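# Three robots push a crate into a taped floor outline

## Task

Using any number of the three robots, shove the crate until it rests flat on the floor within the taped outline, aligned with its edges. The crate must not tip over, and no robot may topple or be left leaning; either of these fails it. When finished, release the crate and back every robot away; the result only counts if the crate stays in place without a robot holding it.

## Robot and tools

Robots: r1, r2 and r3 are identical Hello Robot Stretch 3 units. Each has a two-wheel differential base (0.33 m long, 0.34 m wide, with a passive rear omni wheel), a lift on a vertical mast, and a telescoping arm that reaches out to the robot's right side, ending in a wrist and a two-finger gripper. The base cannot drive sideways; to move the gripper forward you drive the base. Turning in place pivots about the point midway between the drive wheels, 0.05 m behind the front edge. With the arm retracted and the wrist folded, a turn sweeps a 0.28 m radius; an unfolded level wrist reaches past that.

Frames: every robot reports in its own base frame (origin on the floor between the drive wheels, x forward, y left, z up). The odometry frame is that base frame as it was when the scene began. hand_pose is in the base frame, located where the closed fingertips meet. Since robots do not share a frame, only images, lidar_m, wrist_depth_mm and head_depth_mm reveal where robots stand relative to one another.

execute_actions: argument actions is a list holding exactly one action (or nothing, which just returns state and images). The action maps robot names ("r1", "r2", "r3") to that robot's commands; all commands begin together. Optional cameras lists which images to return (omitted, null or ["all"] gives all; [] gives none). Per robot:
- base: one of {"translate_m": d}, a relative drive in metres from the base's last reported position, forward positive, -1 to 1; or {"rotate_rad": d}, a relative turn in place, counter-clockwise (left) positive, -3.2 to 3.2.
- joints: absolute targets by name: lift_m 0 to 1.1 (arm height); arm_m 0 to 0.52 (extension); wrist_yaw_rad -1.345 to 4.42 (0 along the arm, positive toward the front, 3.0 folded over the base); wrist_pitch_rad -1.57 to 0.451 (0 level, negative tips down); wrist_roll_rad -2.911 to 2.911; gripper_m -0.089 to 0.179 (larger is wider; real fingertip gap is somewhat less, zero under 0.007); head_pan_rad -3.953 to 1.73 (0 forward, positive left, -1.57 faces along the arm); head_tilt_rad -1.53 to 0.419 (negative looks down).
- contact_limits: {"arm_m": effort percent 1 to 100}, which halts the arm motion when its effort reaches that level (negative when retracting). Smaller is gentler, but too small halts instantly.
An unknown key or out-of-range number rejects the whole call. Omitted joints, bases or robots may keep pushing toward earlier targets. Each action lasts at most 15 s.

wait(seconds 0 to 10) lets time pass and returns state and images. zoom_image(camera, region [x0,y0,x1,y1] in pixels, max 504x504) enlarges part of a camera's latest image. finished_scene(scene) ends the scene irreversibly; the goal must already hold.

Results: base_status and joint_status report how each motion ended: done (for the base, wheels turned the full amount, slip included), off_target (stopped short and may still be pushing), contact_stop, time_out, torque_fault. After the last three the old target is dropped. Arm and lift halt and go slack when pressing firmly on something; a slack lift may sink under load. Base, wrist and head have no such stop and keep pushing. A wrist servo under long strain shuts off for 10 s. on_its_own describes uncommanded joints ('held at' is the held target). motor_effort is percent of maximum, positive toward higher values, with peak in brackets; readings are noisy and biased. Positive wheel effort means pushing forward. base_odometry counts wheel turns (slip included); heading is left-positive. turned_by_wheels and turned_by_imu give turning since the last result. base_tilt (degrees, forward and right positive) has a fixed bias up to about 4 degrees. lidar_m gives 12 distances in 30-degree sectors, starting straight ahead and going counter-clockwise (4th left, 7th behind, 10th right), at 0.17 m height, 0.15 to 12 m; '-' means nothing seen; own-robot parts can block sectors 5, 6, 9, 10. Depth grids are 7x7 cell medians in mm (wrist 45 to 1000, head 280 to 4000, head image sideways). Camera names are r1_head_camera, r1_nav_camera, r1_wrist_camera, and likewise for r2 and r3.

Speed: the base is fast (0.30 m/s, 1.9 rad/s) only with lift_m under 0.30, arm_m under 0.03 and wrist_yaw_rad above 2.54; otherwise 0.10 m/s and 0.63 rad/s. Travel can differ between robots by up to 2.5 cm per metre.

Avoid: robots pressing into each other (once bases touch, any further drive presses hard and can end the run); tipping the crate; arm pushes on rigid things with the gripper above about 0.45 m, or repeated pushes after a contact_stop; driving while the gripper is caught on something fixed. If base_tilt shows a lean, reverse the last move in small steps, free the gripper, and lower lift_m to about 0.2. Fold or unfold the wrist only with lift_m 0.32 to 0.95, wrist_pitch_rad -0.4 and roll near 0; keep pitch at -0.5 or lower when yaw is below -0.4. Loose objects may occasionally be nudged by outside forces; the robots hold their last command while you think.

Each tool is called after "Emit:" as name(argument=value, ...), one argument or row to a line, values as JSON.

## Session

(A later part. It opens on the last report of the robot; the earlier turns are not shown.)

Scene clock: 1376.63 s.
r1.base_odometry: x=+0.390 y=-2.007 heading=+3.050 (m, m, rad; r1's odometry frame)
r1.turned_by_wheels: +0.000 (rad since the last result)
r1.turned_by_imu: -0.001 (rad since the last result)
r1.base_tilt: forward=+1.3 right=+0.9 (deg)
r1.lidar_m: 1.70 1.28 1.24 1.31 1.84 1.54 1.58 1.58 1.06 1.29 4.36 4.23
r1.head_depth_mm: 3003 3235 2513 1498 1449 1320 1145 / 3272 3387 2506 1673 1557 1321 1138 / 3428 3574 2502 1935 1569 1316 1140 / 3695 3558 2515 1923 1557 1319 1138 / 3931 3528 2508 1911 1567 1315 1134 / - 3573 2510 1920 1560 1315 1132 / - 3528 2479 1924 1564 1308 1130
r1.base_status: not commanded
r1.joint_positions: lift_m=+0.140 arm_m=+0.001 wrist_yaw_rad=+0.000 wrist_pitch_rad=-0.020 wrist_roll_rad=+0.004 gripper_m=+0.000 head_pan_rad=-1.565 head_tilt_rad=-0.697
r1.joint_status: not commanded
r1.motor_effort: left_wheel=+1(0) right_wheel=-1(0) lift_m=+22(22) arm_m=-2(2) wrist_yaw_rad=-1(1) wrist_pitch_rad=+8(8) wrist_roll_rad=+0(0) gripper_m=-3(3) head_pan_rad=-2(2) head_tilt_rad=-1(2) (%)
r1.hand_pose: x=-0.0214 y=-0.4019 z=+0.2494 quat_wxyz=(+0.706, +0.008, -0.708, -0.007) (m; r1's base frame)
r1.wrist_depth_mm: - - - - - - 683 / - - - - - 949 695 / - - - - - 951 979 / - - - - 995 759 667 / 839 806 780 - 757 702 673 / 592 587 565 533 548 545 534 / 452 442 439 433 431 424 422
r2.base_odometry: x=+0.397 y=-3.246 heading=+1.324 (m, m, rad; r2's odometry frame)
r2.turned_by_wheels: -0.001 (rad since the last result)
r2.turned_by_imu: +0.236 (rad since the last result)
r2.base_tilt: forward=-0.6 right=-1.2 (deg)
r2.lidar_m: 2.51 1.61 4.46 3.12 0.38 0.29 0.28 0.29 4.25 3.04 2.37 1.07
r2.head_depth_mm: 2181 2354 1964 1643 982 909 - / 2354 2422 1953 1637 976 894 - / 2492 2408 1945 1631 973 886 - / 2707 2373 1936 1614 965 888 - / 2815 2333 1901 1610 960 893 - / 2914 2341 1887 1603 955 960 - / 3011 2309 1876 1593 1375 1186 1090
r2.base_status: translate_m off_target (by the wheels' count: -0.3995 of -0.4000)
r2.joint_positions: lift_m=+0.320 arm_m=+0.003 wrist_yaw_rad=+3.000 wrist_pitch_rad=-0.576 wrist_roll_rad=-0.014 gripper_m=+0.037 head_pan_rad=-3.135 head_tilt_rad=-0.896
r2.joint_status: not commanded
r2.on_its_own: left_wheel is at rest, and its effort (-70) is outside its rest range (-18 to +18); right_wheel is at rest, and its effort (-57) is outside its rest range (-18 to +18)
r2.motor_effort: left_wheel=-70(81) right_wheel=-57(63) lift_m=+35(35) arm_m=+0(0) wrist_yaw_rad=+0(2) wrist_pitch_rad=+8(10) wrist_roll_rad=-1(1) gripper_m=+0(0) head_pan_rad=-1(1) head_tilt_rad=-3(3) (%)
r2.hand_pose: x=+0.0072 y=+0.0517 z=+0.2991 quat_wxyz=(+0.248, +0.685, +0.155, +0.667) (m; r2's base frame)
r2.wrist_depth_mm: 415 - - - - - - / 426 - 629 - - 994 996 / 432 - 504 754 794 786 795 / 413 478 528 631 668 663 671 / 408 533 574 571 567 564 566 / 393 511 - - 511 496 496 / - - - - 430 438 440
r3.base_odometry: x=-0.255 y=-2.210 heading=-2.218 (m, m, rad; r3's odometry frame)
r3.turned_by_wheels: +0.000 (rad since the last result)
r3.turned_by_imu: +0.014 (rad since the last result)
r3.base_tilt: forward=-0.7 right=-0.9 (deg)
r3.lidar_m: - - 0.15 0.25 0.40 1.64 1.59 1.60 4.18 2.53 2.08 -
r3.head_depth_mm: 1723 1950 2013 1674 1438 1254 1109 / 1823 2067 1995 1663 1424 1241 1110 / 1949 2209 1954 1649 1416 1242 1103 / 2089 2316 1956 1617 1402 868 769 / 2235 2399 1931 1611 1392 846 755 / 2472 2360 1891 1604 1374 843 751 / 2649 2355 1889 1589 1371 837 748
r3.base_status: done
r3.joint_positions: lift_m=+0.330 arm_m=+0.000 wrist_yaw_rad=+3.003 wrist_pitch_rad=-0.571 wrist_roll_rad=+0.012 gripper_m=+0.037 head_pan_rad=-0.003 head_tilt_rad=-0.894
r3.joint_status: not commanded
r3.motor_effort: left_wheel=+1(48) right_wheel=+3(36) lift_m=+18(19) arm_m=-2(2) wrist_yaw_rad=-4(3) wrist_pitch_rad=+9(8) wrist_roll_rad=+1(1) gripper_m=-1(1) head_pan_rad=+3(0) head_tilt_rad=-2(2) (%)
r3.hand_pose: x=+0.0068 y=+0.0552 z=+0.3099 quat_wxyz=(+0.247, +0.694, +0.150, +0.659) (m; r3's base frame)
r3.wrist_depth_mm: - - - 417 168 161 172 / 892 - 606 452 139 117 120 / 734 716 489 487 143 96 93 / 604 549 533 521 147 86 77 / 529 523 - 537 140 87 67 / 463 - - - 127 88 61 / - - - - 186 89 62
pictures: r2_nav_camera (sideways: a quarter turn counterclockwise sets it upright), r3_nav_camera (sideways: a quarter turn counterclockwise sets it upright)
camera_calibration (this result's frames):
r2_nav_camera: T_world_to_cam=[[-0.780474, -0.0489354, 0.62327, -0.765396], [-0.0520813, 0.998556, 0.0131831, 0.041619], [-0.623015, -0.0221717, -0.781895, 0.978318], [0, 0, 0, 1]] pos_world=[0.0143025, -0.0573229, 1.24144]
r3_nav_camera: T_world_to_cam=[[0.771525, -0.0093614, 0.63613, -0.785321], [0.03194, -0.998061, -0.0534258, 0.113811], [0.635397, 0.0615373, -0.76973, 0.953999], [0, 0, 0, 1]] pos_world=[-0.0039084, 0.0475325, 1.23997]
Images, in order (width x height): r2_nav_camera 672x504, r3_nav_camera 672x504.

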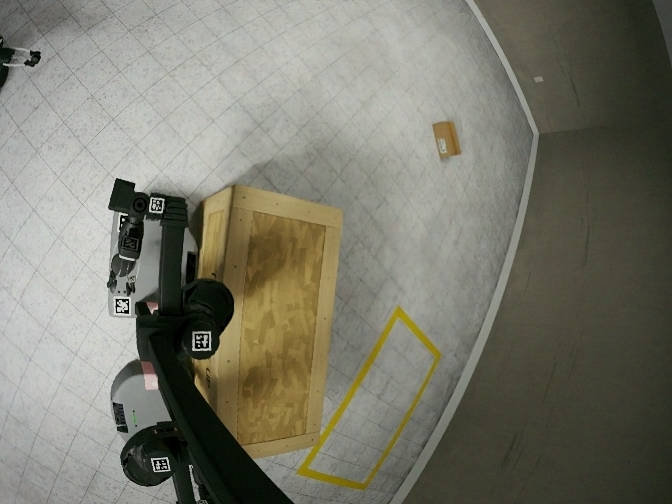

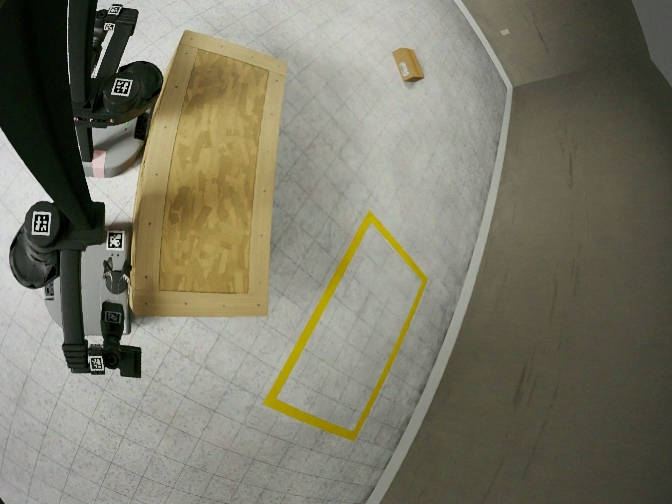

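Emit:
execute_actions(
  actions=[
    {"r2":{"base":{"translate_m":0.3},"joints":{"lift_m":0.27}},"r3":{"base":{"translate_m":-0.003}}},
  ],
  cameras=[],
)

Emit:
execute_actions(
  actions=[
    {"r2":{"base":{"rotate_rad":0.5}}},
  ],
  cameras=[],
)

Emit:
execute_actions(
  actions=[
    {"r2":{"base":{"translate_m":-0.3}}},
  ],
  cameras=[],
)

Emit:
execute_actions(
  actions=[
    {"r2":{"base":{"rotate_rad":-0.84}}},
  ],
  cameras=["r2_nav_camera"],
)

Scene clock: 1425.90 s.
r1.base_odometry: x=+0.390 y=-2.007 heading=+3.050 (m, m, rad; r1's odometry frame)
r1.turned_by_wheels: +0.000 (rad since the last result)
r1.turned_by_imu: -0.001 (rad since the last result)
r1.base_tilt: forward=+1.2 right=+0.8 (deg)
r1.lidar_m: 1.69 1.28 1.24 1.30 1.84 1.54 1.58 0.83 0.84 1.29 4.34 4.22
r1.head_depth_mm: 3045 3234 2503 1513 1570 1267 1138 / 3237 3390 2514 1683 1568 1319 1138 / 3414 3561 2507 1933 1564 1321 1146 / 3680 3598 2506 1939 1556 1318 1142 / 3946 3557 2513 1925 1571 1317 1139 / - 3527 2491 1922 1565 1318 1139 / - 3505 2503 1923 1552 1316 1139
r1.base_status: not commanded
r1.joint_positions: lift_m=+0.140 arm_m=+0.001 wrist_yaw_rad=+0.000 wrist_pitch_rad=-0.020 wrist_roll_rad=+0.004 gripper_m=+0.000 head_pan_rad=-1.565 head_tilt_rad=-0.697
r1.joint_status: not commanded
r1.motor_effort: left_wheel=+0(0) right_wheel=-1(0) lift_m=+22(22) arm_m=-2(2) wrist_yaw_rad=+0(0) wrist_pitch_rad=+8(8) wrist_roll_rad=+0(0) gripper_m=-3(3) head_pan_rad=-2(2) head_tilt_rad=-1(2) (%)
r1.hand_pose: x=-0.0214 y=-0.4019 z=+0.2494 quat_wxyz=(+0.706, +0.008, -0.708, -0.007) (m; r1's base frame)
r1.wrist_depth_mm: - - - - - - - / - - - - - 915 953 / - - - - - 984 975 / - - - - - - 581 / 831 816 829 - 755 747 483 / 584 576 575 520 553 547 487 / 456 449 445 436 431 424 422
r2.base_odometry: x=+0.470 y=-2.955 heading=+1.324 (m, m, rad; r2's odometry frame)
r2.turned_by_wheels: +0.000 (rad since the last result)
r2.turned_by_imu: +0.000 (rad since the last result)
r2.base_tilt: forward=-0.6 right=-1.2 (deg)
r2.lidar_m: 2.25 1.36 4.32 3.47 0.58 0.56 0.58 0.61 4.46 2.72 0.84 0.91
r2.head_depth_mm: 2430 2471 1961 1143 1055 1112 - / 2575 2429 1953 1139 1216 1215 1139 / 2756 2390 1940 1126 1249 1273 - / 2844 2379 1931 1117 1265 1275 - / 2986 2342 1901 1113 1288 1246 - / 3016 2338 1890 1132 1305 1217 - / 2987 2298 1888 1587 1376 1213 1077
r2.base_status: done
r2.joint_positions: lift_m=+0.270 arm_m=+0.003 wrist_yaw_rad=+3.000 wrist_pitch_rad=-0.576 wrist_roll_rad=-0.014 gripper_m=+0.037 head_pan_rad=-3.135 head_tilt_rad=-0.896
r2.joint_status: all done
r2.motor_effort: left_wheel=+0(64) right_wheel=+0(56) lift_m=+27(32) arm_m=-1(1) wrist_yaw_rad=+0(0) wrist_pitch_rad=+9(9) wrist_roll_rad=-1(1) gripper_m=+1(1) head_pan_rad=-1(1) head_tilt_rad=-2(2) (%)
r2.hand_pose: x=+0.0072 y=+0.0517 z=+0.2493 quat_wxyz=(+0.248, +0.685, +0.155, +0.667) (m; r2's base frame)
r2.wrist_depth_mm: - - - - - - - / 519 - 878 895 907 889 875 / 452 - 705 707 695 704 703 / 477 548 585 589 593 582 584 / 499 505 - - 503 501 503 / - - - - 449 438 436 / - - - - 382 381 391
r3.base_odometry: x=-0.253 y=-2.207 heading=-2.218 (m, m, rad; r3's odometry frame)
r3.turned_by_wheels: +0.000 (rad since the last result)
r3.turned_by_imu: -0.001 (rad since the last result)
r3.base_tilt: forward=-0.5 right=-0.8 (deg)
r3.lidar_m: - - 0.15 0.27 0.59 0.56 1.59 1.60 4.18 2.52 2.09 -
r3.head_depth_mm: 1711 1929 2005 1665 1422 1255 1108 / 1805 2078 1996 1656 1422 1247 1108 / 1946 2209 1984 1649 1408 1233 1107 / 2096 2340 1957 1623 1402 865 768 / 2267 2432 1932 1613 1396 852 757 / 2464 2369 1902 1602 1381 842 752 / 2694 2331 1902 1573 1373 840 746
r3.base_status: done
r3.joint_positions: lift_m=+0.330 arm_m=+0.000 wrist_yaw_rad=+3.003 wrist_pitch_rad=-0.571 wrist_roll_rad=+0.012 gripper_m=+0.037 head_pan_rad=-0.003 head_tilt_rad=-0.894
r3.joint_status: not commanded
r3.motor_effort: left_wheel=+0(2) right_wheel=+1(2) lift_m=+18(18) arm_m=-2(1) wrist_yaw_rad=-3(2) wrist_pitch_rad=+8(8) wrist_roll_rad=+1(1) gripper_m=-1(1) head_pan_rad=+2(2) head_tilt_rad=-1(2) (%)
r3.hand_pose: x=+0.0069 y=+0.0552 z=+0.3099 quat_wxyz=(+0.247, +0.694, +0.150, +0.659) (m; r3's base frame)
r3.wrist_depth_mm: - - - 441 169 161 172 / 581 - 929 475 147 117 120 / 469 498 748 508 151 96 94 / 473 536 616 548 155 90 77 / 506 525 - 539 149 91 68 / 463 - - - 137 93 65 / - - - - 194 94 65
pictures: none
No camera images: the call's "cameras" was empty. Leave "cameras" out to get every camera's image.

Scene clock: 1427.53 s.
r1.base_odometry: x=+0.390 y=-2.007 heading=+3.050 (m, m, rad; r1's odometry frame)
r1.turned_by_wheels: +0.000 (rad since the last result)
r1.turned_by_imu: +0.000 (rad since the last result)
r1.base_tilt: forward=+1.2 right=+0.8 (deg)
r1.lidar_m: 1.69 1.28 1.24 1.30 1.84 1.54 1.57 0.84 0.84 1.29 4.35 4.21
r1.head_depth_mm: 3051 3238 2515 1524 1575 1232 1143 / 3197 3407 2506 1676 1561 1325 1137 / 3406 3622 2523 1929 1570 1319 1142 / 3733 3571 2472 1942 1560 1317 1137 / - 3557 2501 1923 1572 1315 1139 / - 3501 2501 1921 1564 1322 1138 / - 3544 2475 1916 1555 1315 1133
r1.base_status: not commanded
r1.joint_positions: lift_m=+0.140 arm_m=+0.001 wrist_yaw_rad=+0.000 wrist_pitch_rad=-0.020 wrist_roll_rad=+0.004 gripper_m=+0.000 head_pan_rad=-1.565 head_tilt_rad=-0.697
r1.joint_status: not commanded
r1.motor_effort: left_wheel=+0(0) right_wheel=-1(1) lift_m=+22(22) arm_m=-2(2) wrist_yaw_rad=+0(1) wrist_pitch_rad=+8(8) wrist_roll_rad=+0(0) gripper_m=-3(3) head_pan_rad=-2(2) head_tilt_rad=-1(1) (%)
r1.hand_pose: x=-0.0214 y=-0.4019 z=+0.2494 quat_wxyz=(+0.706, +0.008, -0.708, -0.007) (m; r1's base frame)
r1.wrist_depth_mm: - - - - - - - / - - - - - 920 944 / - - - - - 954 974 / - - - - - 988 584 / 862 805 798 - 782 713 437 / 591 583 573 524 545 541 452 / 454 448 447 436 429 426 425
r2.base_odometry: x=+0.470 y=-2.955 heading=+1.824 (m, m, rad; r2's odometry frame)
r2.turned_by_wheels: +0.500 (rad since the last result)
r2.turned_by_imu: +0.496 (rad since the last result)
r2.base_tilt: forward=-0.6 right=-1.1 (deg)
r2.lidar_m: 1.36 1.48 3.54 0.70 0.56 0.58 0.60 4.45 2.79 0.84 0.87 2.23
r2.head_depth_mm: 3140 2467 1974 1140 1018 1205 - / 3175 2444 1945 1137 1079 1239 1139 / 3153 2397 1934 1120 1234 1271 - / 3067 2383 1933 1626 1362 1267 - / 3051 2347 1915 1598 1389 1240 - / 3037 2313 1906 1600 1379 1216 - / 2961 2311 1887 1583 1380 1210 1078
r2.base_status: done
r2.joint_positions: lift_m=+0.270 arm_m=+0.003 wrist_yaw_rad=+3.000 wrist_pitch_rad=-0.576 wrist_roll_rad=-0.014 gripper_m=+0.037 head_pan_rad=-3.135 head_tilt_rad=-0.896
r2.joint_status: not commanded
r2.motor_effort: left_wheel=-1(7) right_wheel=+1(7) lift_m=+27(27) arm_m=+0(1) wrist_yaw_rad=+1(0) wrist_pitch_rad=+9(9) wrist_roll_rad=-1(1) gripper_m=+0(0) head_pan_rad=-1(1) head_tilt_rad=-2(3) (%)
r2.hand_pose: x=+0.0072 y=+0.0517 z=+0.2493 quat_wxyz=(+0.248, +0.685, +0.155, +0.667) (m; r2's base frame)
r2.wrist_depth_mm: 524 - 695 - - - - / 560 - 565 871 884 878 901 / 590 - 609 699 712 714 697 / 575 583 586 584 596 576 586 / 503 509 - - 500 494 495 / - - - - 450 442 432 / - - - - 379 390 387
r3.base_odometry: x=-0.253 y=-2.207 heading=-2.218 (m, m, rad; r3's odometry frame)
r3.turned_by_wheels: +0.000 (rad since the last result)
r3.turned_by_imu: +0.000 (rad since the last result)
r3.base_tilt: forward=-0.6 right=-0.9 (deg)
r3.lidar_m: - - 0.15 0.27 0.56 0.70 1.59 1.60 4.17 2.53 2.09 -
r3.head_depth_mm: 1709 1943 2004 1668 1429 1249 1113 / 1832 2094 1983 1646 1429 1242 1102 / 1959 2205 1971 1655 1417 1235 1097 / 2101 2338 1943 1632 1393 864 771 / 2248 2374 1925 1620 1383 850 755 / 2453 2362 1926 1605 1385 842 752 / 2673 2333 1892 1585 1381 840 744
r3.base_status: not commanded
r3.joint_positions: lift_m=+0.330 arm_m=+0.000 wrist_yaw_rad=+3.003 wrist_pitch_rad=-0.571 wrist_roll_rad=+0.012 gripper_m=+0.037 head_pan_rad=-0.003 head_tilt_rad=-0.894
r3.joint_status: not commanded
r3.motor_effort: left_wheel=+0(0) right_wheel=+1(0) lift_m=+18(18) arm_m=-1(1) wrist_yaw_rad=-4(2) wrist_pitch_rad=+8(8) wrist_roll_rad=+1(1) gripper_m=-1(1) head_pan_rad=+1(1) head_tilt_rad=-2(2) (%)
r3.hand_pose: x=+0.0069 y=+0.0552 z=+0.3099 quat_wxyz=(+0.247, +0.694, +0.150, +0.659) (m; r3's base frame)
r3.wrist_depth_mm: - - - 436 169 161 171 / 585 - 930 472 147 117 119 / 489 530 734 505 151 96 93 / 514 576 618 552 155 90 77 / 525 535 - 544 150 91 68 / 463 - - - 137 93 65 / - - - - 195 94 65
pictures: none
No camera images: the call's "cameras" was empty. Leave "cameras" out to get every camera's image.

Scene clock: 1430.27 s.
r1.base_odometry: x=+0.390 y=-2.007 heading=+3.050 (m, m, rad; r1's odometry frame)
r1.turned_by_wheels: +0.000 (rad since the last result)
r1.turned_by_imu: +0.000 (rad since the last result)
r1.base_tilt: forward=+1.2 right=+0.8 (deg)
r1.lidar_m: 1.70 1.28 1.24 1.30 1.84 1.54 1.58 1.57 0.95 1.29 4.34 4.21
r1.head_depth_mm: 2999 3251 2519 1258 1322 1316 1140 / 3218 3407 2522 1670 1413 1318 1142 / 3468 3565 2481 1934 1575 1321 1140 / 3678 3589 2496 1939 1559 1308 1137 / 3945 3570 2518 1921 1556 1321 1135 / - 3509 2486 1926 1558 1318 1137 / - 3529 2504 1919 1560 1313 1139
r1.base_status: not commanded
r1.joint_positions: lift_m=+0.140 arm_m=+0.001 wrist_yaw_rad=+0.000 wrist_pitch_rad=-0.020 wrist_roll_rad=+0.004 gripper_m=+0.000 head_pan_rad=-1.565 head_tilt_rad=-0.697
r1.joint_status: not commanded
r1.motor_effort: left_wheel=+0(0) right_wheel=-1(0) lift_m=+22(22) arm_m=-2(2) wrist_yaw_rad=+0(0) wrist_pitch_rad=+8(8) wrist_roll_rad=+0(0) gripper_m=-4(3) head_pan_rad=-2(2) head_tilt_rad=-2(2) (%)
r1.hand_pose: x=-0.0214 y=-0.4019 z=+0.2494 quat_wxyz=(+0.706, +0.008, -0.708, -0.007) (m; r1's base frame)
r1.wrist_depth_mm: - - - - - 511 - / - - - - - 571 979 / - - - - - 960 - / - - - - 789 600 938 / 825 849 799 - 704 586 686 / 587 576 565 529 549 540 544 / 457 447 436 436 432 428 422
r2.base_odometry: x=+0.545 y=-3.246 heading=+1.823 (m, m, rad; r2's odometry frame)
r2.turned_by_wheels: +0.000 (rad since the last result)
r2.turned_by_imu: -0.002 (rad since the last result)
r2.base_tilt: forward=-0.5 right=-1.2 (deg)
r2.lidar_m: 1.66 4.58 3.36 0.45 0.33 0.32 0.33 4.19 2.97 2.28 0.95 2.36
r2.head_depth_mm: 3060 2463 1972 1657 983 862 - / 3156 2419 1944 1632 977 874 1057 / 3129 2391 1946 1638 972 899 - / 3094 2255 1926 1615 1396 1253 - / 3032 2324 1912 1601 1389 1252 - / 3039 2333 1890 1601 1374 1212 - / 2943 2306 1879 1595 1377 1209 1086
r2.base_status: done
r2.joint_positions: lift_m=+0.270 arm_m=+0.003 wrist_yaw_rad=+3.000 wrist_pitch_rad=-0.576 wrist_roll_rad=-0.014 gripper_m=+0.037 head_pan_rad=-3.135 head_tilt_rad=-0.896
r2.joint_status: not commanded
r2.motor_effort: left_wheel=-1(9) right_wheel=+2(6) lift_m=+28(27) arm_m=-1(1) wrist_yaw_rad=+1(0) wrist_pitch_rad=+9(9) wrist_roll_rad=-1(1) gripper_m=+0(1) head_pan_rad=-1(1) head_tilt_rad=-3(2) (%)
r2.hand_pose: x=+0.0072 y=+0.0517 z=+0.2493 quat_wxyz=(+0.248, +0.685, +0.155, +0.667) (m; r2's base frame)
r2.wrist_depth_mm: 293 - 562 650 730 - - / 311 - 592 614 609 870 900 / 331 - 633 675 678 700 720 / 343 402 591 587 582 595 593 / 352 435 - - 504 500 496 / - - - - 452 435 435 / - - - - 379 388 389
r3.base_odometry: x=-0.253 y=-2.207 heading=-2.218 (m, m, rad; r3's odometry frame)
r3.turned_by_wheels: +0.000 (rad since the last result)
r3.turned_by_imu: +0.000 (rad since the last result)
r3.base_tilt: forward=-0.6 right=-0.9 (deg)
r3.lidar_m: - - 0.15 0.27 0.68 1.64 1.59 1.60 4.18 2.52 2.08 -
r3.head_depth_mm: 1702 1948 1998 1682 1431 1245 1112 / 1816 2068 1972 1669 1416 1251 1109 / 1940 2189 1971 1655 1417 1234 1107 / 2085 2314 1957 1623 1399 868 766 / 2254 2381 1928 1627 1392 851 754 / 2449 2374 1906 1601 1375 844 753 / 2693 2354 1870 1583 1373 841 745
r3.base_status: not commanded
r3.joint_positions: lift_m=+0.330 arm_m=+0.000 wrist_yaw_rad=+3.003 wrist_pitch_rad=-0.571 wrist_roll_rad=+0.012 gripper_m=+0.037 head_pan_rad=-0.003 head_tilt_rad=-0.894
r3.joint_status: not commanded
r3.motor_effort: left_wheel=+0(0) right_wheel=+1(1) lift_m=+18(18) arm_m=-2(1) wrist_yaw_rad=-4(3) wrist_pitch_rad=+8(8) wrist_roll_rad=+1(1) gripper_m=+0(0) head_pan_rad=+2(1) head_tilt_rad=-2(2) (%)
r3.hand_pose: x=+0.0069 y=+0.0552 z=+0.3099 quat_wxyz=(+0.247, +0.694, +0.150, +0.659) (m; r3's base frame)
r3.wrist_depth_mm: - - 746 442 169 160 172 / 911 - 629 474 147 117 120 / 730 742 685 506 150 97 93 / 608 613 628 547 154 90 77 / 525 529 - 532 149 91 68 / 468 - - - 138 93 65 / - - - - 194 94 65
pictures: none
No camera images: the call's "cameras" was empty. Leave "cameras" out to get every camera's image.

Scene clock: 1432.03 s.
r1.base_odometry: x=+0.390 y=-2.007 heading=+3.050 (m, m, rad; r1's odometry frame)
r1.turned_by_wheels: +0.000 (rad since the last result)
r1.turned_by_imu: +0.000 (rad since the last result)
r1.base_tilt: forward=+1.2 right=+1.0 (deg)
r1.lidar_m: 1.70 1.28 1.24 1.31 1.84 1.54 1.58 1.58 0.94 1.29 4.38 4.22
r1.head_depth_mm: 3015 3286 2500 1443 1382 1320 1139 / 3207 3372 2515 1681 1493 1323 1138 / 3445 3560 2507 1938 1567 1323 1140 / 3610 3590 2518 1914 1570 1319 1139 / 3987 3581 2463 1913 1571 1318 1135 / - 3555 2482 1907 1568 1319 1130 / - 3555 2456 1913 1558 1313 1139
r1.base_status: not commanded
r1.joint_positions: lift_m=+0.140 arm_m=+0.001 wrist_yaw_rad=+0.000 wrist_pitch_rad=-0.020 wrist_roll_rad=+0.004 gripper_m=+0.000 head_pan_rad=-1.565 head_tilt_rad=-0.697
r1.joint_status: not commanded
r1.motor_effort: left_wheel=+1(0) right_wheel=-1(0) lift_m=+22(22) arm_m=-2(2) wrist_yaw_rad=+0(1) wrist_pitch_rad=+8(8) wrist_roll_rad=+0(0) gripper_m=-3(3) head_pan_rad=-2(1) head_tilt_rad=-1(1) (%)
r1.hand_pose: x=-0.0214 y=-0.4019 z=+0.2494 quat_wxyz=(+0.706, +0.008, -0.708, -0.007) (m; r1's base frame)
r1.wrist_depth_mm: - - - - - 663 636 / - - - - - 918 937 / - - - - - 981 967 / - - - - - 645 608 / 824 813 784 - 769 650 612 / 585 578 574 530 543 544 543 / 454 445 435 425 433 419 419
r2.base_odometry: x=+0.545 y=-3.246 heading=+0.984 (m, m, rad; r2's odometry frame)
r2.turned_by_wheels: -0.840 (rad since the last result)
r2.turned_by_imu: -0.835 (rad since the last result)
r2.base_tilt: forward=-0.7 right=-1.0 (deg)
r2.lidar_m: 0.95 2.61 1.66 4.58 0.55 0.38 0.32 0.32 4.19 4.19 2.56 2.23
r2.head_depth_mm: 2193 2398 1972 1146 1043 1131 - / 2252 2433 1972 1136 1005 1223 1136 / 2323 2381 1940 1122 974 1195 - / 2399 2351 1923 1118 969 1021 - / 2477 2354 1912 1110 963 1005 - / 2590 2317 1890 1595 955 935 - / 2621 2316 1877 1591 1351 1207 1082
r2.base_status: done
r2.joint_positions: lift_m=+0.270 arm_m=+0.003 wrist_yaw_rad=+3.000 wrist_pitch_rad=-0.576 wrist_roll_rad=-0.014 gripper_m=+0.037 head_pan_rad=-3.135 head_tilt_rad=-0.896
r2.joint_status: not commanded
r2.motor_effort: left_wheel=+2(10) right_wheel=-3(9) lift_m=+28(27) arm_m=-1(1) wrist_yaw_rad=+0(0) wrist_pitch_rad=+9(9) wrist_roll_rad=-1(1) gripper_m=-1(0) head_pan_rad=+0(1) head_tilt_rad=-3(2) (%)
r2.hand_pose: x=+0.0072 y=+0.0517 z=+0.2493 quat_wxyz=(+0.248, +0.685, +0.155, +0.667) (m; r2's base frame)
r2.wrist_depth_mm: - - - - - - - / 516 - 890 900 895 867 877 / 474 - 693 714 702 705 709 / 529 563 589 580 584 584 590 / 502 511 - - 500 500 498 / - - - - 447 442 432 / - - - - 385 387 388
r3.base_odometry: x=-0.253 y=-2.207 heading=-2.218 (m, m, rad; r3's odometry frame)
r3.turned_by_wheels: +0.000 (rad since the last result)
r3.turned_by_imu: +0.000 (rad since the last result)
r3.base_tilt: forward=-0.7 right=-0.8 (deg)
r3.lidar_m: - - 0.15 0.27 0.68 1.64 1.59 1.60 4.18 2.53 2.09 -
r3.head_depth_mm: 1715 1930 1987 1677 1432 1254 1114 / 1801 2106 1984 1663 1412 1244 1109 / 1944 2206 1969 1648 1411 1237 1101 / 2109 2331 1937 1629 1402 866 769 / 2274 2401 1937 1615 1394 850 753 / 2452 2372 1895 1613 1377 843 751 / 2674 2321 1914 1597 1368 839 745
r3.base_status: not commanded
r3.joint_positions: lift_m=+0.330 arm_m=+0.000 wrist_yaw_rad=+3.003 wrist_pitch_rad=-0.571 wrist_roll_rad=+0.012 gripper_m=+0.037 head_pan_rad=-0.003 head_tilt_rad=-0.894
r3.joint_status: not commanded
r3.motor_effort: left_wheel=+0(0) right_wheel=+1(1) lift_m=+18(18) arm_m=-1(2) wrist_yaw_rad=-2(3) wrist_pitch_rad=+8(9) wrist_roll_rad=+1(1) gripper_m=+0(1) head_pan_rad=+1(2) head_tilt_rad=-2(2) (%)
r3.hand_pose: x=+0.0069 y=+0.0552 z=+0.3099 quat_wxyz=(+0.247, +0.694, +0.150, +0.659) (m; r3's base frame)
r3.wrist_depth_mm: - - - 435 169 160 172 / 910 - 624 474 147 117 120 / 726 598 591 505 151 96 93 / 610 613 623 555 155 90 77 / 526 529 - 528 149 91 68 / 462 - - - 138 93 65 / - - - - 195 94 65
pictures: r2_nav_camera (sideways: a quarter turn counterclockwise sets it upright)
camera_calibration (this result's frames):
r2_nav_camera: T_world_to_cam=[[-0.78047, -0.0489291, 0.623275, -0.765402], [-0.0520731, 0.998556, 0.0131834, 0.0416185], [-0.62302, -0.0221666, -0.781892, 0.978313], [0, 0, 0, 1]] pos_world=[0.0143017, -0.057323, 1.24144]
Images, in order (width x height): r2_nav_camera 672x504.

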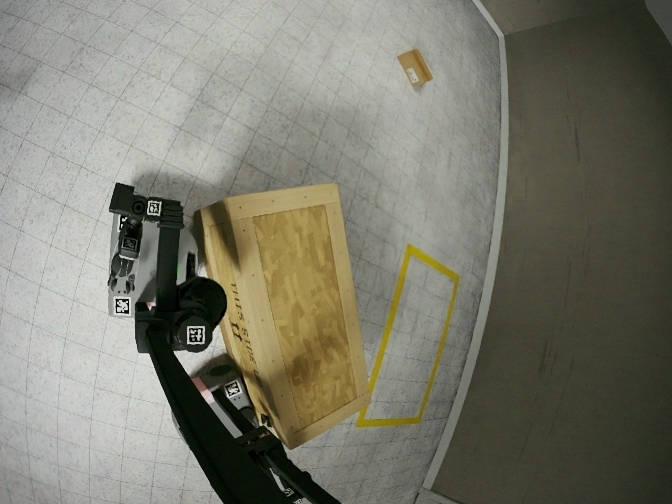

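Emit:
execute_actions(
  actions=[
    {"r2":{"base":{"translate_m":-0.04}}},
  ],
  cameras=[],
)

Emit:
execute_actions(
  actions=[
    {"r2":{"base":{"translate_m":-0.35}},"r3":{"base":{"translate_m":0.14}}},
  ],
  cameras=["r2_nav_camera","r3_nav_camera"],
)

Scene clock: 1440.17 s.
r1.base_odometry: x=+0.390 y=-2.007 heading=+3.050 (m, m, rad; r1's odometry frame)
r1.turned_by_wheels: +0.000 (rad since the last result)
r1.turned_by_imu: -0.001 (rad since the last result)
r1.base_tilt: forward=+1.2 right=+0.9 (deg)
r1.lidar_m: 1.70 1.28 1.24 1.31 1.84 1.54 1.58 1.57 0.98 1.29 4.35 4.24
r1.head_depth_mm: 3005 3243 2510 1286 1402 1317 1139 / 3211 3407 2496 1660 1482 1324 1145 / 3460 3539 2516 1928 1568 1324 1139 / 3671 3603 2495 1934 1558 1318 1138 / 3994 3559 2492 1938 1558 1314 1135 / - 3515 2483 1926 1568 1317 1134 / - 3581 2500 1917 1553 1310 1135
r1.base_status: not commanded
r1.joint_positions: lift_m=+0.140 arm_m=+0.001 wrist_yaw_rad=+0.000 wrist_pitch_rad=-0.020 wrist_roll_rad=+0.004 gripper_m=+0.000 head_pan_rad=-1.565 head_tilt_rad=-0.697
r1.joint_status: not commanded
r1.motor_effort: left_wheel=+0(0) right_wheel=-1(0) lift_m=+23(23) arm_m=-2(2) wrist_yaw_rad=-1(1) wrist_pitch_rad=+8(8) wrist_roll_rad=+0(0) gripper_m=-2(4) head_pan_rad=-2(2) head_tilt_rad=-2(1) (%)
r1.hand_pose: x=-0.0214 y=-0.4019 z=+0.2494 quat_wxyz=(+0.706, +0.008, -0.708, -0.007) (m; r1's base frame)
r1.wrist_depth_mm: - - - - - 750 648 / - - - - - 928 945 / - - - - - 967 980 / - - - - - 658 643 / 838 815 813 - 738 687 635 / 597 578 566 524 551 546 540 / 460 446 450 430 432 420 416
r2.base_odometry: x=+0.523 y=-3.279 heading=+0.984 (m, m, rad; r2's odometry frame)
r2.turned_by_wheels: +0.000 (rad since the last result)
r2.turned_by_imu: -0.001 (rad since the last result)
r2.base_tilt: forward=-0.8 right=-1.1 (deg)
r2.lidar_m: 0.99 2.66 1.68 4.60 0.60 0.33 0.28 0.28 4.17 4.17 2.61 2.27
r2.head_depth_mm: 2162 2363 1962 1142 1005 1117 - / 2221 2408 1960 1133 977 1205 1141 / 2275 2413 1931 1128 972 1039 - / 2359 2379 1926 1121 969 896 - / 2449 2353 1922 1608 959 890 - / 2501 2332 1888 1592 961 879 - / 2617 2303 1858 1587 1321 1186 1078
r2.base_status: done
r2.joint_positions: lift_m=+0.270 arm_m=+0.003 wrist_yaw_rad=+3.000 wrist_pitch_rad=-0.576 wrist_roll_rad=-0.014 gripper_m=+0.037 head_pan_rad=-3.135 head_tilt_rad=-0.896
r2.joint_status: not commanded
r2.motor_effort: left_wheel=+2(7) right_wheel=-3(9) lift_m=+28(27) arm_m=-1(0) wrist_yaw_rad=+1(0) wrist_pitch_rad=+9(9) wrist_roll_rad=-1(1) gripper_m=+0(0) head_pan_rad=-1(1) head_tilt_rad=-2(3) (%)
r2.hand_pose: x=+0.0072 y=+0.0517 z=+0.2493 quat_wxyz=(+0.248, +0.685, +0.155, +0.667) (m; r2's base frame)
r2.wrist_depth_mm: - - - - - - - / 459 - 890 878 877 872 866 / 472 - 684 707 706 700 708 / 509 547 585 589 578 592 585 / 507 514 - - 504 497 500 / - - - - 441 434 430 / - - - - 381 386 385
r3.base_odometry: x=-0.253 y=-2.207 heading=-2.218 (m, m, rad; r3's odometry frame)
r3.turned_by_wheels: +0.000 (rad since the last result)
r3.turned_by_imu: -0.001 (rad since the last result)
r3.base_tilt: forward=-0.6 right=-0.9 (deg)
r3.lidar_m: - - 0.15 0.27 0.52 1.64 1.59 1.60 4.17 2.52 2.09 -
r3.head_depth_mm: 1705 1954 2010 1675 1432 1244 1110 / 1824 2062 1996 1650 1430 1247 1104 / 1947 2193 1965 1646 1419 1239 1089 / 2087 2341 1941 1618 1394 869 770 / 2274 2404 1926 1630 1392 847 755 / 2431 2363 1925 1607 1389 841 749 / 2657 2355 1879 1591 1376 840 747
r3.base_status: not commanded
r3.joint_positions: lift_m=+0.330 arm_m=+0.000 wrist_yaw_rad=+3.003 wrist_pitch_rad=-0.571 wrist_roll_rad=+0.012 gripper_m=+0.037 head_pan_rad=-0.003 head_tilt_rad=-0.894
r3.joint_status: not commanded
r3.motor_effort: left_wheel=+0(0) right_wheel=+1(0) lift_m=+18(18) arm_m=-2(1) wrist_yaw_rad=-3(3) wrist_pitch_rad=+9(8) wrist_roll_rad=+1(1) gripper_m=+0(0) head_pan_rad=+1(1) head_tilt_rad=-2(2) (%)
r3.hand_pose: x=+0.0069 y=+0.0552 z=+0.3099 quat_wxyz=(+0.247, +0.694, +0.150, +0.659) (m; r3's base frame)
r3.wrist_depth_mm: - - - 441 169 160 171 / 884 - 598 479 147 117 120 / 731 702 564 511 150 97 93 / 607 606 610 551 155 90 77 / 528 528 - 541 149 91 68 / 460 - - - 137 93 65 / - - - - 194 93 65
pictures: none
No camera images: the call's "cameras" was empty. Leave "cameras" out to get every camera's image.

Scene clock: 1442.73 s.
r1.base_odometry: x=+0.390 y=-2.007 heading=+3.050 (m, m, rad; r1's odometry frame)
r1.turned_by_wheels: +0.000 (rad since the last result)
r1.turned_by_imu: +0.000 (rad since the last result)
r1.base_tilt: forward=+1.2 right=+0.8 (deg)
r1.lidar_m: 1.70 1.28 1.24 1.31 1.84 1.54 1.57 3.58 1.16 1.39 4.36 4.23
r1.head_depth_mm: 3026 3215 1746 1538 1502 1322 1139 / 3191 3396 1944 1764 1552 1327 1138 / 3439 3556 2500 1916 1561 1315 1138 / 3699 3555 2496 1940 1565 1317 1138 / - 3496 2491 1931 1570 1314 1135 / - 3581 2486 1921 1562 1320 1134 / - 3557 2498 1919 1556 1313 1129
r1.base_status: not commanded
r1.joint_positions: lift_m=+0.140 arm_m=+0.001 wrist_yaw_rad=+0.000 wrist_pitch_rad=-0.020 wrist_roll_rad=+0.004 gripper_m=+0.000 head_pan_rad=-1.565 head_tilt_rad=-0.697
r1.joint_status: not commanded
r1.motor_effort: left_wheel=+0(0) right_wheel=-1(0) lift_m=+22(22) arm_m=-2(2) wrist_yaw_rad=+0(1) wrist_pitch_rad=+8(8) wrist_roll_rad=+0(0) gripper_m=-3(3) head_pan_rad=-2(2) head_tilt_rad=-2(1) (%)
r1.hand_pose: x=-0.0214 y=-0.4019 z=+0.2494 quat_wxyz=(+0.706, +0.008, -0.708, -0.007) (m; r1's base frame)
r1.wrist_depth_mm: - - - - - 892 - / - - - - - 879 - / - - - - - - - / - - - - - 848 958 / 822 801 796 - 766 755 736 / 583 574 572 527 552 539 543 / 458 453 442 437 427 430 417
r2.base_odometry: x=+0.329 y=-3.570 heading=+0.983 (m, m, rad; r2's odometry frame)
r2.turned_by_wheels: +0.000 (rad since the last result)
r2.turned_by_imu: +0.282 (rad since the last result)
r2.base_tilt: forward=-0.7 right=-1.1 (deg)
r2.lidar_m: 2.57 1.77 4.62 0.44 0.38 0.29 0.28 0.29 4.12 3.36 2.52 1.17
r2.head_depth_mm: 2071 2288 1965 1653 985 910 - / 2187 2360 1948 1641 978 906 1139 / 2338 2380 1934 1639 973 884 - / 2488 2374 1933 1623 971 883 - / 2659 2339 1915 1597 964 889 - / 2782 2333 1897 1597 976 951 - / 2940 2310 1893 1583 1367 1206 1076
r2.base_status: translate_m off_target (by the wheels' count: -0.3495 of -0.3500)
r2.joint_positions: lift_m=+0.270 arm_m=+0.003 wrist_yaw_rad=+3.000 wrist_pitch_rad=-0.577 wrist_roll_rad=-0.014 gripper_m=+0.037 head_pan_rad=-3.135 head_tilt_rad=-0.896
r2.joint_status: not commanded
r2.on_its_own: left_wheel is at rest, and its effort (-54) is outside its rest range (-18 to +18); right_wheel is at rest, and its effort (-56) is outside its rest range (-18 to +18)
r2.motor_effort: left_wheel=-54(79) right_wheel=-56(64) lift_m=+30(31) arm_m=-1(1) wrist_yaw_rad=+0(1) wrist_pitch_rad=+9(9) wrist_roll_rad=-1(1) gripper_m=+0(0) head_pan_rad=-1(0) head_tilt_rad=-3(2) (%)
r2.hand_pose: x=+0.0072 y=+0.0517 z=+0.2492 quat_wxyz=(+0.248, +0.685, +0.155, +0.667) (m; r2's base frame)
r2.wrist_depth_mm: 418 - 672 - - - - / 437 - 511 832 897 886 888 / 434 - 530 677 715 699 696 / 422 530 577 587 583 587 582 / 416 511 - - 501 498 503 / - - - - 443 437 434 / - - - - 383 390 390
r3.base_odometry: x=-0.337 y=-2.319 heading=-2.218 (m, m, rad; r3's odometry frame)
r3.turned_by_wheels: +0.000 (rad since the last result)
r3.turned_by_imu: -0.005 (rad since the last result)
r3.base_tilt: forward=-0.7 right=-0.8 (deg)
r3.lidar_m: - - 0.15 0.31 0.45 1.67 1.73 1.75 4.27 2.38 1.95 -
r3.head_depth_mm: 1614 1827 1940 1684 1441 1251 1111 / 1705 1949 1989 1655 1420 1246 1104 / 1838 2121 1971 1634 1407 1238 1099 / 1952 2271 1941 1624 1399 865 771 / 2091 2304 1937 1604 1391 848 757 / 2305 2382 1911 1602 1386 842 749 / 2500 2342 1894 1593 1371 837 747
r3.base_status: done
r3.joint_positions: lift_m=+0.330 arm_m=+0.000 wrist_yaw_rad=+3.002 wrist_pitch_rad=-0.571 wrist_roll_rad=+0.012 gripper_m=+0.037 head_pan_rad=-0.003 head_tilt_rad=-0.894
r3.joint_status: not commanded
r3.motor_effort: left_wheel=+2(14) right_wheel=+4(33) lift_m=+18(18) arm_m=-1(2) wrist_yaw_rad=-1(1) wrist_pitch_rad=+8(9) wrist_roll_rad=+1(1) gripper_m=+0(1) head_pan_rad=+1(2) head_tilt_rad=-2(2) (%)
r3.hand_pose: x=+0.0070 y=+0.0552 z=+0.3099 quat_wxyz=(+0.247, +0.694, +0.150, +0.659) (m; r3's base frame)
r3.wrist_depth_mm: - - - 580 169 161 172 / 893 - 590 566 153 117 120 / 738 738 518 538 155 97 94 / 612 609 586 587 158 89 77 / 524 529 - 536 150 90 68 / 458 - - - 137 91 63 / - - - - 194 91 63
pictures: r2_nav_camera (sideways: a quarter turn counterclockwise sets it upright), r3_nav_camera (sideways: a quarter turn counterclockwise sets it upright)
camera_calibration (this result's frames):
r2_nav_camera: T_world_to_cam=[[-0.78043, -0.0489027, 0.623328, -0.765472], [-0.0520389, 0.998558, 0.0131865, 0.0416143], [-0.623074, -0.0221462, -0.781849, 0.978258], [0, 0, 0, 1]] pos_world=[0.0142956, -0.0573233, 1.24144]
r3_nav_camera: T_world_to_cam=[[0.771525, -0.00935995, 0.63613, -0.785321], [0.0319418, -0.998061, -0.0534258, 0.113812], [0.635396, 0.0615385, -0.76973, 0.954], [0, 0, 0, 1]] pos_world=[-0.00390854, 0.0475325, 1.23997]
Images, in order (width x height): r2_nav_camera 672x504, r3_nav_camera 672x504.

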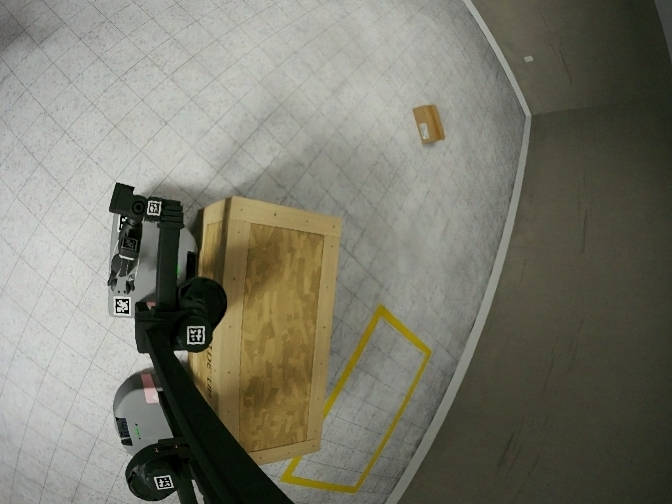

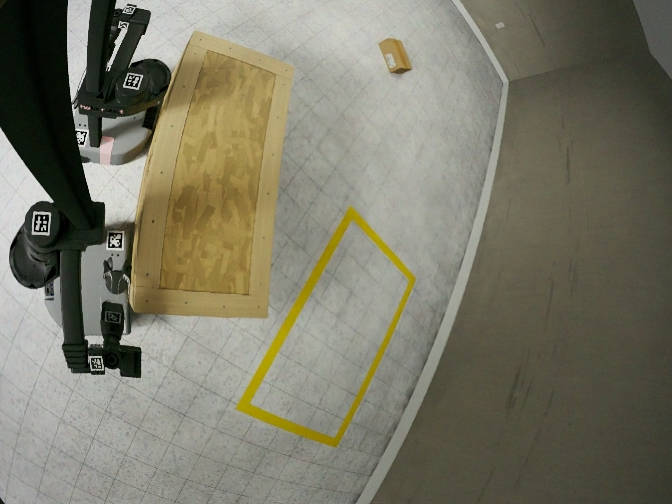

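Emit:
execute_actions(
  actions=[
    {"r1":{"joints":{"lift_m":0.4,"wrist_pitch_rad":-0.4,"head_pan_rad":0,"head_tilt_rad":-0.9}},"r2":{"base":{"translate_m":0.06}},"r3":{"base":{"translate_m":-0.55},"joints":{"lift_m":0.27}}},
  ],
  cameras=[],
)

Emit:
execute_actions(
  actions=[
    {"r1":{"joints":{"wrist_yaw_rad":3.0}}},
  ],
  cameras=["r1_nav_camera","r3_nav_camera"],
)

Scene clock: 1497.60 s.
r1.base_odometry: x=+0.390 y=-2.007 heading=+3.050 (m, m, rad; r1's odometry frame)
r1.turned_by_wheels: +0.000 (rad since the last result)
r1.turned_by_imu: -0.001 (rad since the last result)
r1.base_tilt: forward=+1.1 right=+0.9 (deg)
r1.lidar_m: 1.70 1.28 1.24 1.30 1.85 1.54 1.57 1.18 1.11 1.39 4.36 4.23
r1.head_depth_mm: 3034 2343 1902 1607 1387 1222 1089 / 2787 2335 1900 1591 1392 1222 1093 / 2324 2330 1907 1607 1393 1228 1094 / 1986 2170 1890 1604 1385 1223 1088 / 1719 1961 1907 1612 1387 1223 1088 / 1506 1708 1839 1611 1385 1224 1096 / 1349 1495 1686 1602 1387 1225 1092
r1.base_status: not commanded
r1.joint_positions: lift_m=+0.400 arm_m=+0.001 wrist_yaw_rad=+0.000 wrist_pitch_rad=-0.413 wrist_roll_rad=+0.004 gripper_m=+0.000 head_pan_rad=-0.007 head_tilt_rad=-0.888
r1.joint_status: all done
r1.motor_effort: left_wheel=+0(0) right_wheel=-1(0) lift_m=+25(26) arm_m=-1(2) wrist_yaw_rad=-1(1) wrist_pitch_rad=+6(6) wrist_roll_rad=+0(0) gripper_m=-3(3) head_pan_rad=+4(42) head_tilt_rad=-8(26) (%)
r1.hand_pose: x=-0.0215 y=-0.3713 z=+0.4137 quat_wxyz=(+0.691, +0.145, -0.693, -0.146) (m; r1's base frame)
r1.wrist_depth_mm: - - - - - 743 - / - - - - - - - / - - - - - 857 - / 932 929 902 880 903 878 898 / 764 754 737 - 741 722 746 / 643 636 632 612 632 609 619 / 549 550 541 541 535 540 535
r2.base_odometry: x=+0.362 y=-3.520 heading=+0.983 (m, m, rad; r2's odometry frame)
r2.turned_by_wheels: +0.000 (rad since the last result)
r2.turned_by_imu: -0.002 (rad since the last result)
r2.base_tilt: forward=-0.7 right=-1.0 (deg)
r2.lidar_m: 2.51 1.73 0.57 3.24 0.46 0.35 0.34 0.35 4.16 3.29 2.45 1.12
r2.head_depth_mm: 2125 2322 1985 1141 984 1095 - / 2226 2406 1958 1132 980 1116 1138 / 2383 2378 1925 1131 971 972 - / 2552 2398 1928 1117 967 975 - / 2721 2345 1912 1111 962 1071 - / 2828 2332 1901 1576 974 1175 - / 2961 2323 1881 1590 1375 1211 1082
r2.base_status: done
r2.joint_positions: lift_m=+0.270 arm_m=+0.003 wrist_yaw_rad=+3.000 wrist_pitch_rad=-0.577 wrist_roll_rad=-0.014 gripper_m=+0.037 head_pan_rad=-3.135 head_tilt_rad=-0.896
r2.joint_status: not commanded
r2.motor_effort: left_wheel=+0(49) right_wheel=+0(51) lift_m=+29(29) arm_m=-1(1) wrist_yaw_rad=+0(0) wrist_pitch_rad=+9(9) wrist_roll_rad=-1(1) gripper_m=+0(0) head_pan_rad=-1(1) head_tilt_rad=-3(3) (%)
r2.hand_pose: x=+0.0072 y=+0.0517 z=+0.2492 quat_wxyz=(+0.248, +0.685, +0.155, +0.667) (m; r2's base frame)
r2.wrist_depth_mm: 520 - - - 703 646 - / 535 - 906 908 585 596 872 / 535 - 703 708 648 685 704 / 520 589 586 587 589 586 587 / 486 507 - - 502 497 503 / - - - - 448 439 433 / - - - - 379 390 391
r3.base_odometry: x=-0.006 y=-1.880 heading=-2.218 (m, m, rad; r3's odometry frame)
r3.turned_by_wheels: +0.000 (rad since the last result)
r3.turned_by_imu: -0.002 (rad since the last result)
r3.base_tilt: forward=-0.7 right=-0.8 (deg)
r3.lidar_m: 0.60 0.64 0.57 3.25 2.52 2.48 1.21 1.19 3.94 3.01 2.33 2.29
r3.head_depth_mm: 2005 2252 1997 1684 1430 1247 1101 / 2125 2341 1994 1650 1424 1243 1105 / 2276 2416 1962 1648 1416 1235 1106 / 2447 2431 1959 1183 1344 1223 1094 / 2614 2364 1936 1128 1266 1220 1091 / 2809 2338 1916 1112 1289 1213 1072 / 2929 2325 1895 1109 1290 1199 1068
r3.base_status: done
r3.joint_positions: lift_m=+0.270 arm_m=+0.000 wrist_yaw_rad=+3.002 wrist_pitch_rad=-0.571 wrist_roll_rad=+0.012 gripper_m=+0.037 head_pan_rad=-0.003 head_tilt_rad=-0.894
r3.joint_status: all done
r3.motor_effort: left_wheel=+1(4) right_wheel=+0(4) lift_m=+12(17) arm_m=-1(2) wrist_yaw_rad=-2(3) wrist_pitch_rad=+8(9) wrist_roll_rad=+1(1) gripper_m=+0(0) head_pan_rad=+1(2) head_tilt_rad=-2(2) (%)
r3.hand_pose: x=+0.0070 y=+0.0552 z=+0.2503 quat_wxyz=(+0.247, +0.694, +0.150, +0.659) (m; r3's base frame)
r3.wrist_depth_mm: 799 - - - 706 603 624 / 788 - 800 841 580 548 607 / 636 639 648 659 616 628 622 / 526 531 543 546 553 557 566 / 462 - - - 478 471 481 / - - - - 423 418 424 / - - - - 365 368 372
pictures: none
No camera images: the call's "cameras" was empty. Leave "cameras" out to get every camera's image.

Scene clock: 1500.10 s.
r1.base_odometry: x=+0.390 y=-2.007 heading=+3.050 (m, m, rad; r1's odometry frame)
r1.turned_by_wheels: +0.000 (rad since the last result)
r1.turned_by_imu: +0.000 (rad since the last result)
r1.base_tilt: forward=+1.2 right=+0.9 (deg)
r1.lidar_m: 1.69 1.28 1.24 1.30 1.84 1.54 1.57 1.18 1.11 1.40 4.36 4.22
r1.head_depth_mm: 3024 2329 1899 1602 1386 1220 1092 / 2766 2312 1906 1602 1388 1226 1094 / 2335 2332 1892 1597 1382 1216 1092 / 1969 2190 1911 1603 1380 1223 1088 / 1699 1952 1892 1594 1396 1222 1092 / 1500 1706 1831 1604 1387 1221 1094 / 1344 1499 1696 1592 1380 1220 1092
r1.base_status: not commanded
r1.joint_positions: lift_m=+0.400 arm_m=+0.001 wrist_yaw_rad=+2.997 wrist_pitch_rad=-0.413 wrist_roll_rad=+0.004 gripper_m=+0.000 head_pan_rad=-0.007 head_tilt_rad=-0.888
r1.joint_status: all done
r1.motor_effort: left_wheel=+0(0) right_wheel=+0(1) lift_m=+25(25) arm_m=-1(2) wrist_yaw_rad=+4(4) wrist_pitch_rad=+5(5) wrist_roll_rad=+0(0) gripper_m=-3(3) head_pan_rad=+4(4) head_tilt_rad=-7(7) (%)
r1.hand_pose: x=+0.0113 y=+0.0765 z=+0.4137 quat_wxyz=(+0.195, +0.702, +0.094, +0.679) (m; r1's base frame)
r1.wrist_depth_mm: - - - - - - 975 / - - - - - - - / - - - - - - - / 939 903 882 881 917 872 865 / 753 773 771 - 732 725 721 / 643 633 - 605 613 618 610 / 554 547 - 557 532 545 525
r2.base_odometry: x=+0.362 y=-3.520 heading=+0.983 (m, m, rad; r2's odometry frame)
r2.turned_by_wheels: +0.000 (rad since the last result)
r2.turned_by_imu: -0.001 (rad since the last result)
r2.base_tilt: forward=-0.9 right=-1.1 (deg)
r2.lidar_m: 2.51 1.72 0.57 3.24 0.46 0.35 0.34 0.35 4.15 3.28 2.46 1.12
r2.head_depth_mm: 2085 2324 1963 1141 983 1102 - / 2240 2421 1961 1137 978 1120 1143 / 2402 2420 1944 1128 976 971 - / 2539 2352 1923 1122 966 980 - / 2733 2361 1915 1110 964 1081 - / 2816 2339 1901 1565 973 1175 - / 2943 2297 1881 1583 1370 1207 1084
r2.base_status: not commanded
r2.joint_positions: lift_m=+0.270 arm_m=+0.003 wrist_yaw_rad=+3.000 wrist_pitch_rad=-0.577 wrist_roll_rad=-0.014 gripper_m=+0.037 head_pan_rad=-3.135 head_tilt_rad=-0.896
r2.joint_status: not commanded
r2.motor_effort: left_wheel=+0(0) right_wheel=+0(0) lift_m=+30(30) arm_m=-1(1) wrist_yaw_rad=+0(0) wrist_pitch_rad=+9(9) wrist_roll_rad=-1(1) gripper_m=+0(0) head_pan_rad=-1(0) head_tilt_rad=-3(3) (%)
r2.hand_pose: x=+0.0072 y=+0.0517 z=+0.2492 quat_wxyz=(+0.248, +0.685, +0.155, +0.667) (m; r2's base frame)
r2.wrist_depth_mm: 514 - - - 695 649 - / 529 - 873 881 586 592 909 / 531 - 702 708 649 673 707 / 517 590 591 588 589 584 588 / 485 512 - - 500 500 496 / - - - - 442 431 438 / - - - - 378 385 388
r3.base_odometry: x=-0.006 y=-1.880 heading=-2.218 (m, m, rad; r3's odometry frame)
r3.turned_by_wheels: +0.000 (rad since the last result)
r3.turned_by_imu: +0.000 (rad since the last result)
r3.base_tilt: forward=-0.5 right=-0.9 (deg)
r3.lidar_m: 0.60 0.64 0.57 3.25 2.53 2.49 1.21 1.19 3.95 3.00 2.33 2.29
r3.head_depth_mm: 2007 2261 2005 1670 1427 1252 1121 / 2160 2354 1973 1652 1414 1245 1107 / 2260 2432 1976 1628 1407 1238 1101 / 2453 2404 1944 1185 1339 1234 1095 / 2628 2391 1909 1119 1267 1225 1088 / 2757 2358 1899 1112 1289 1200 1081 / 2942 2339 1888 1109 1295 1208 1075
r3.base_status: not commanded
r3.joint_positions: lift_m=+0.270 arm_m=+0.000 wrist_yaw_rad=+3.002 wrist_pitch_rad=-0.571 wrist_roll_rad=+0.012 gripper_m=+0.037 head_pan_rad=-0.003 head_tilt_rad=-0.894
r3.joint_status: not commanded
r3.motor_effort: left_wheel=+0(1) right_wheel=+0(1) lift_m=+12(12) arm_m=-1(1) wrist_yaw_rad=-1(2) wrist_pitch_rad=+8(8) wrist_roll_rad=+1(1) gripper_m=+0(0) head_pan_rad=+2(2) head_tilt_rad=-2(2) (%)
r3.hand_pose: x=+0.0070 y=+0.0552 z=+0.2503 quat_wxyz=(+0.247, +0.694, +0.150, +0.659) (m; r3's base frame)
r3.wrist_depth_mm: 819 - - - 700 603 612 / 789 - 801 840 577 553 613 / 628 629 641 654 616 631 624 / 526 535 536 544 552 556 557 / 467 - - - 479 477 482 / - - - - 429 417 422 / - - - - 362 371 368
pictures: r1_nav_camera (sideways: a quarter turn counterclockwise sets it upright), r3_nav_camera (sideways: a quarter turn counterclockwise sets it upright)
camera_calibration (this result's frames):
r1_nav_camera: T_world_to_cam=[[0.768466, 0.0295372, 0.639208, -0.799439], [-0.00995211, -0.998262, 0.0580933, -0.020661], [0.639813, -0.0510042, -0.766836, 0.951347], [0, 0, 0, 1]] pos_world=[0.00545278, 0.0515108, 1.24174]
r3_nav_camera: T_world_to_cam=[[0.771525, -0.00936001, 0.63613, -0.78532], [0.0319417, -0.998061, -0.0534258, 0.113812], [0.635396, 0.0615384, -0.76973, 0.954], [0, 0, 0, 1]] pos_world=[-0.00390854, 0.0475325, 1.23997]
Images, in order (width x height): r1_nav_camera 672x504, r3_nav_camera 672x504.

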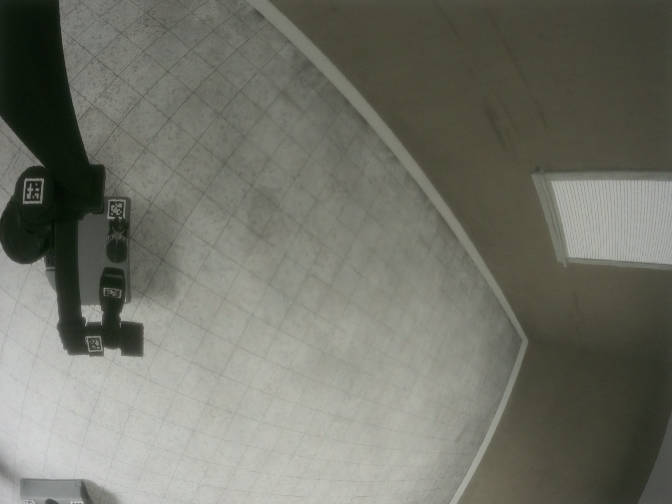

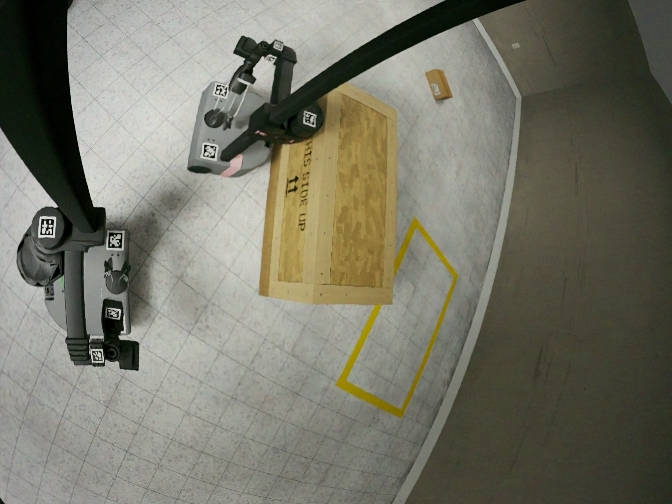

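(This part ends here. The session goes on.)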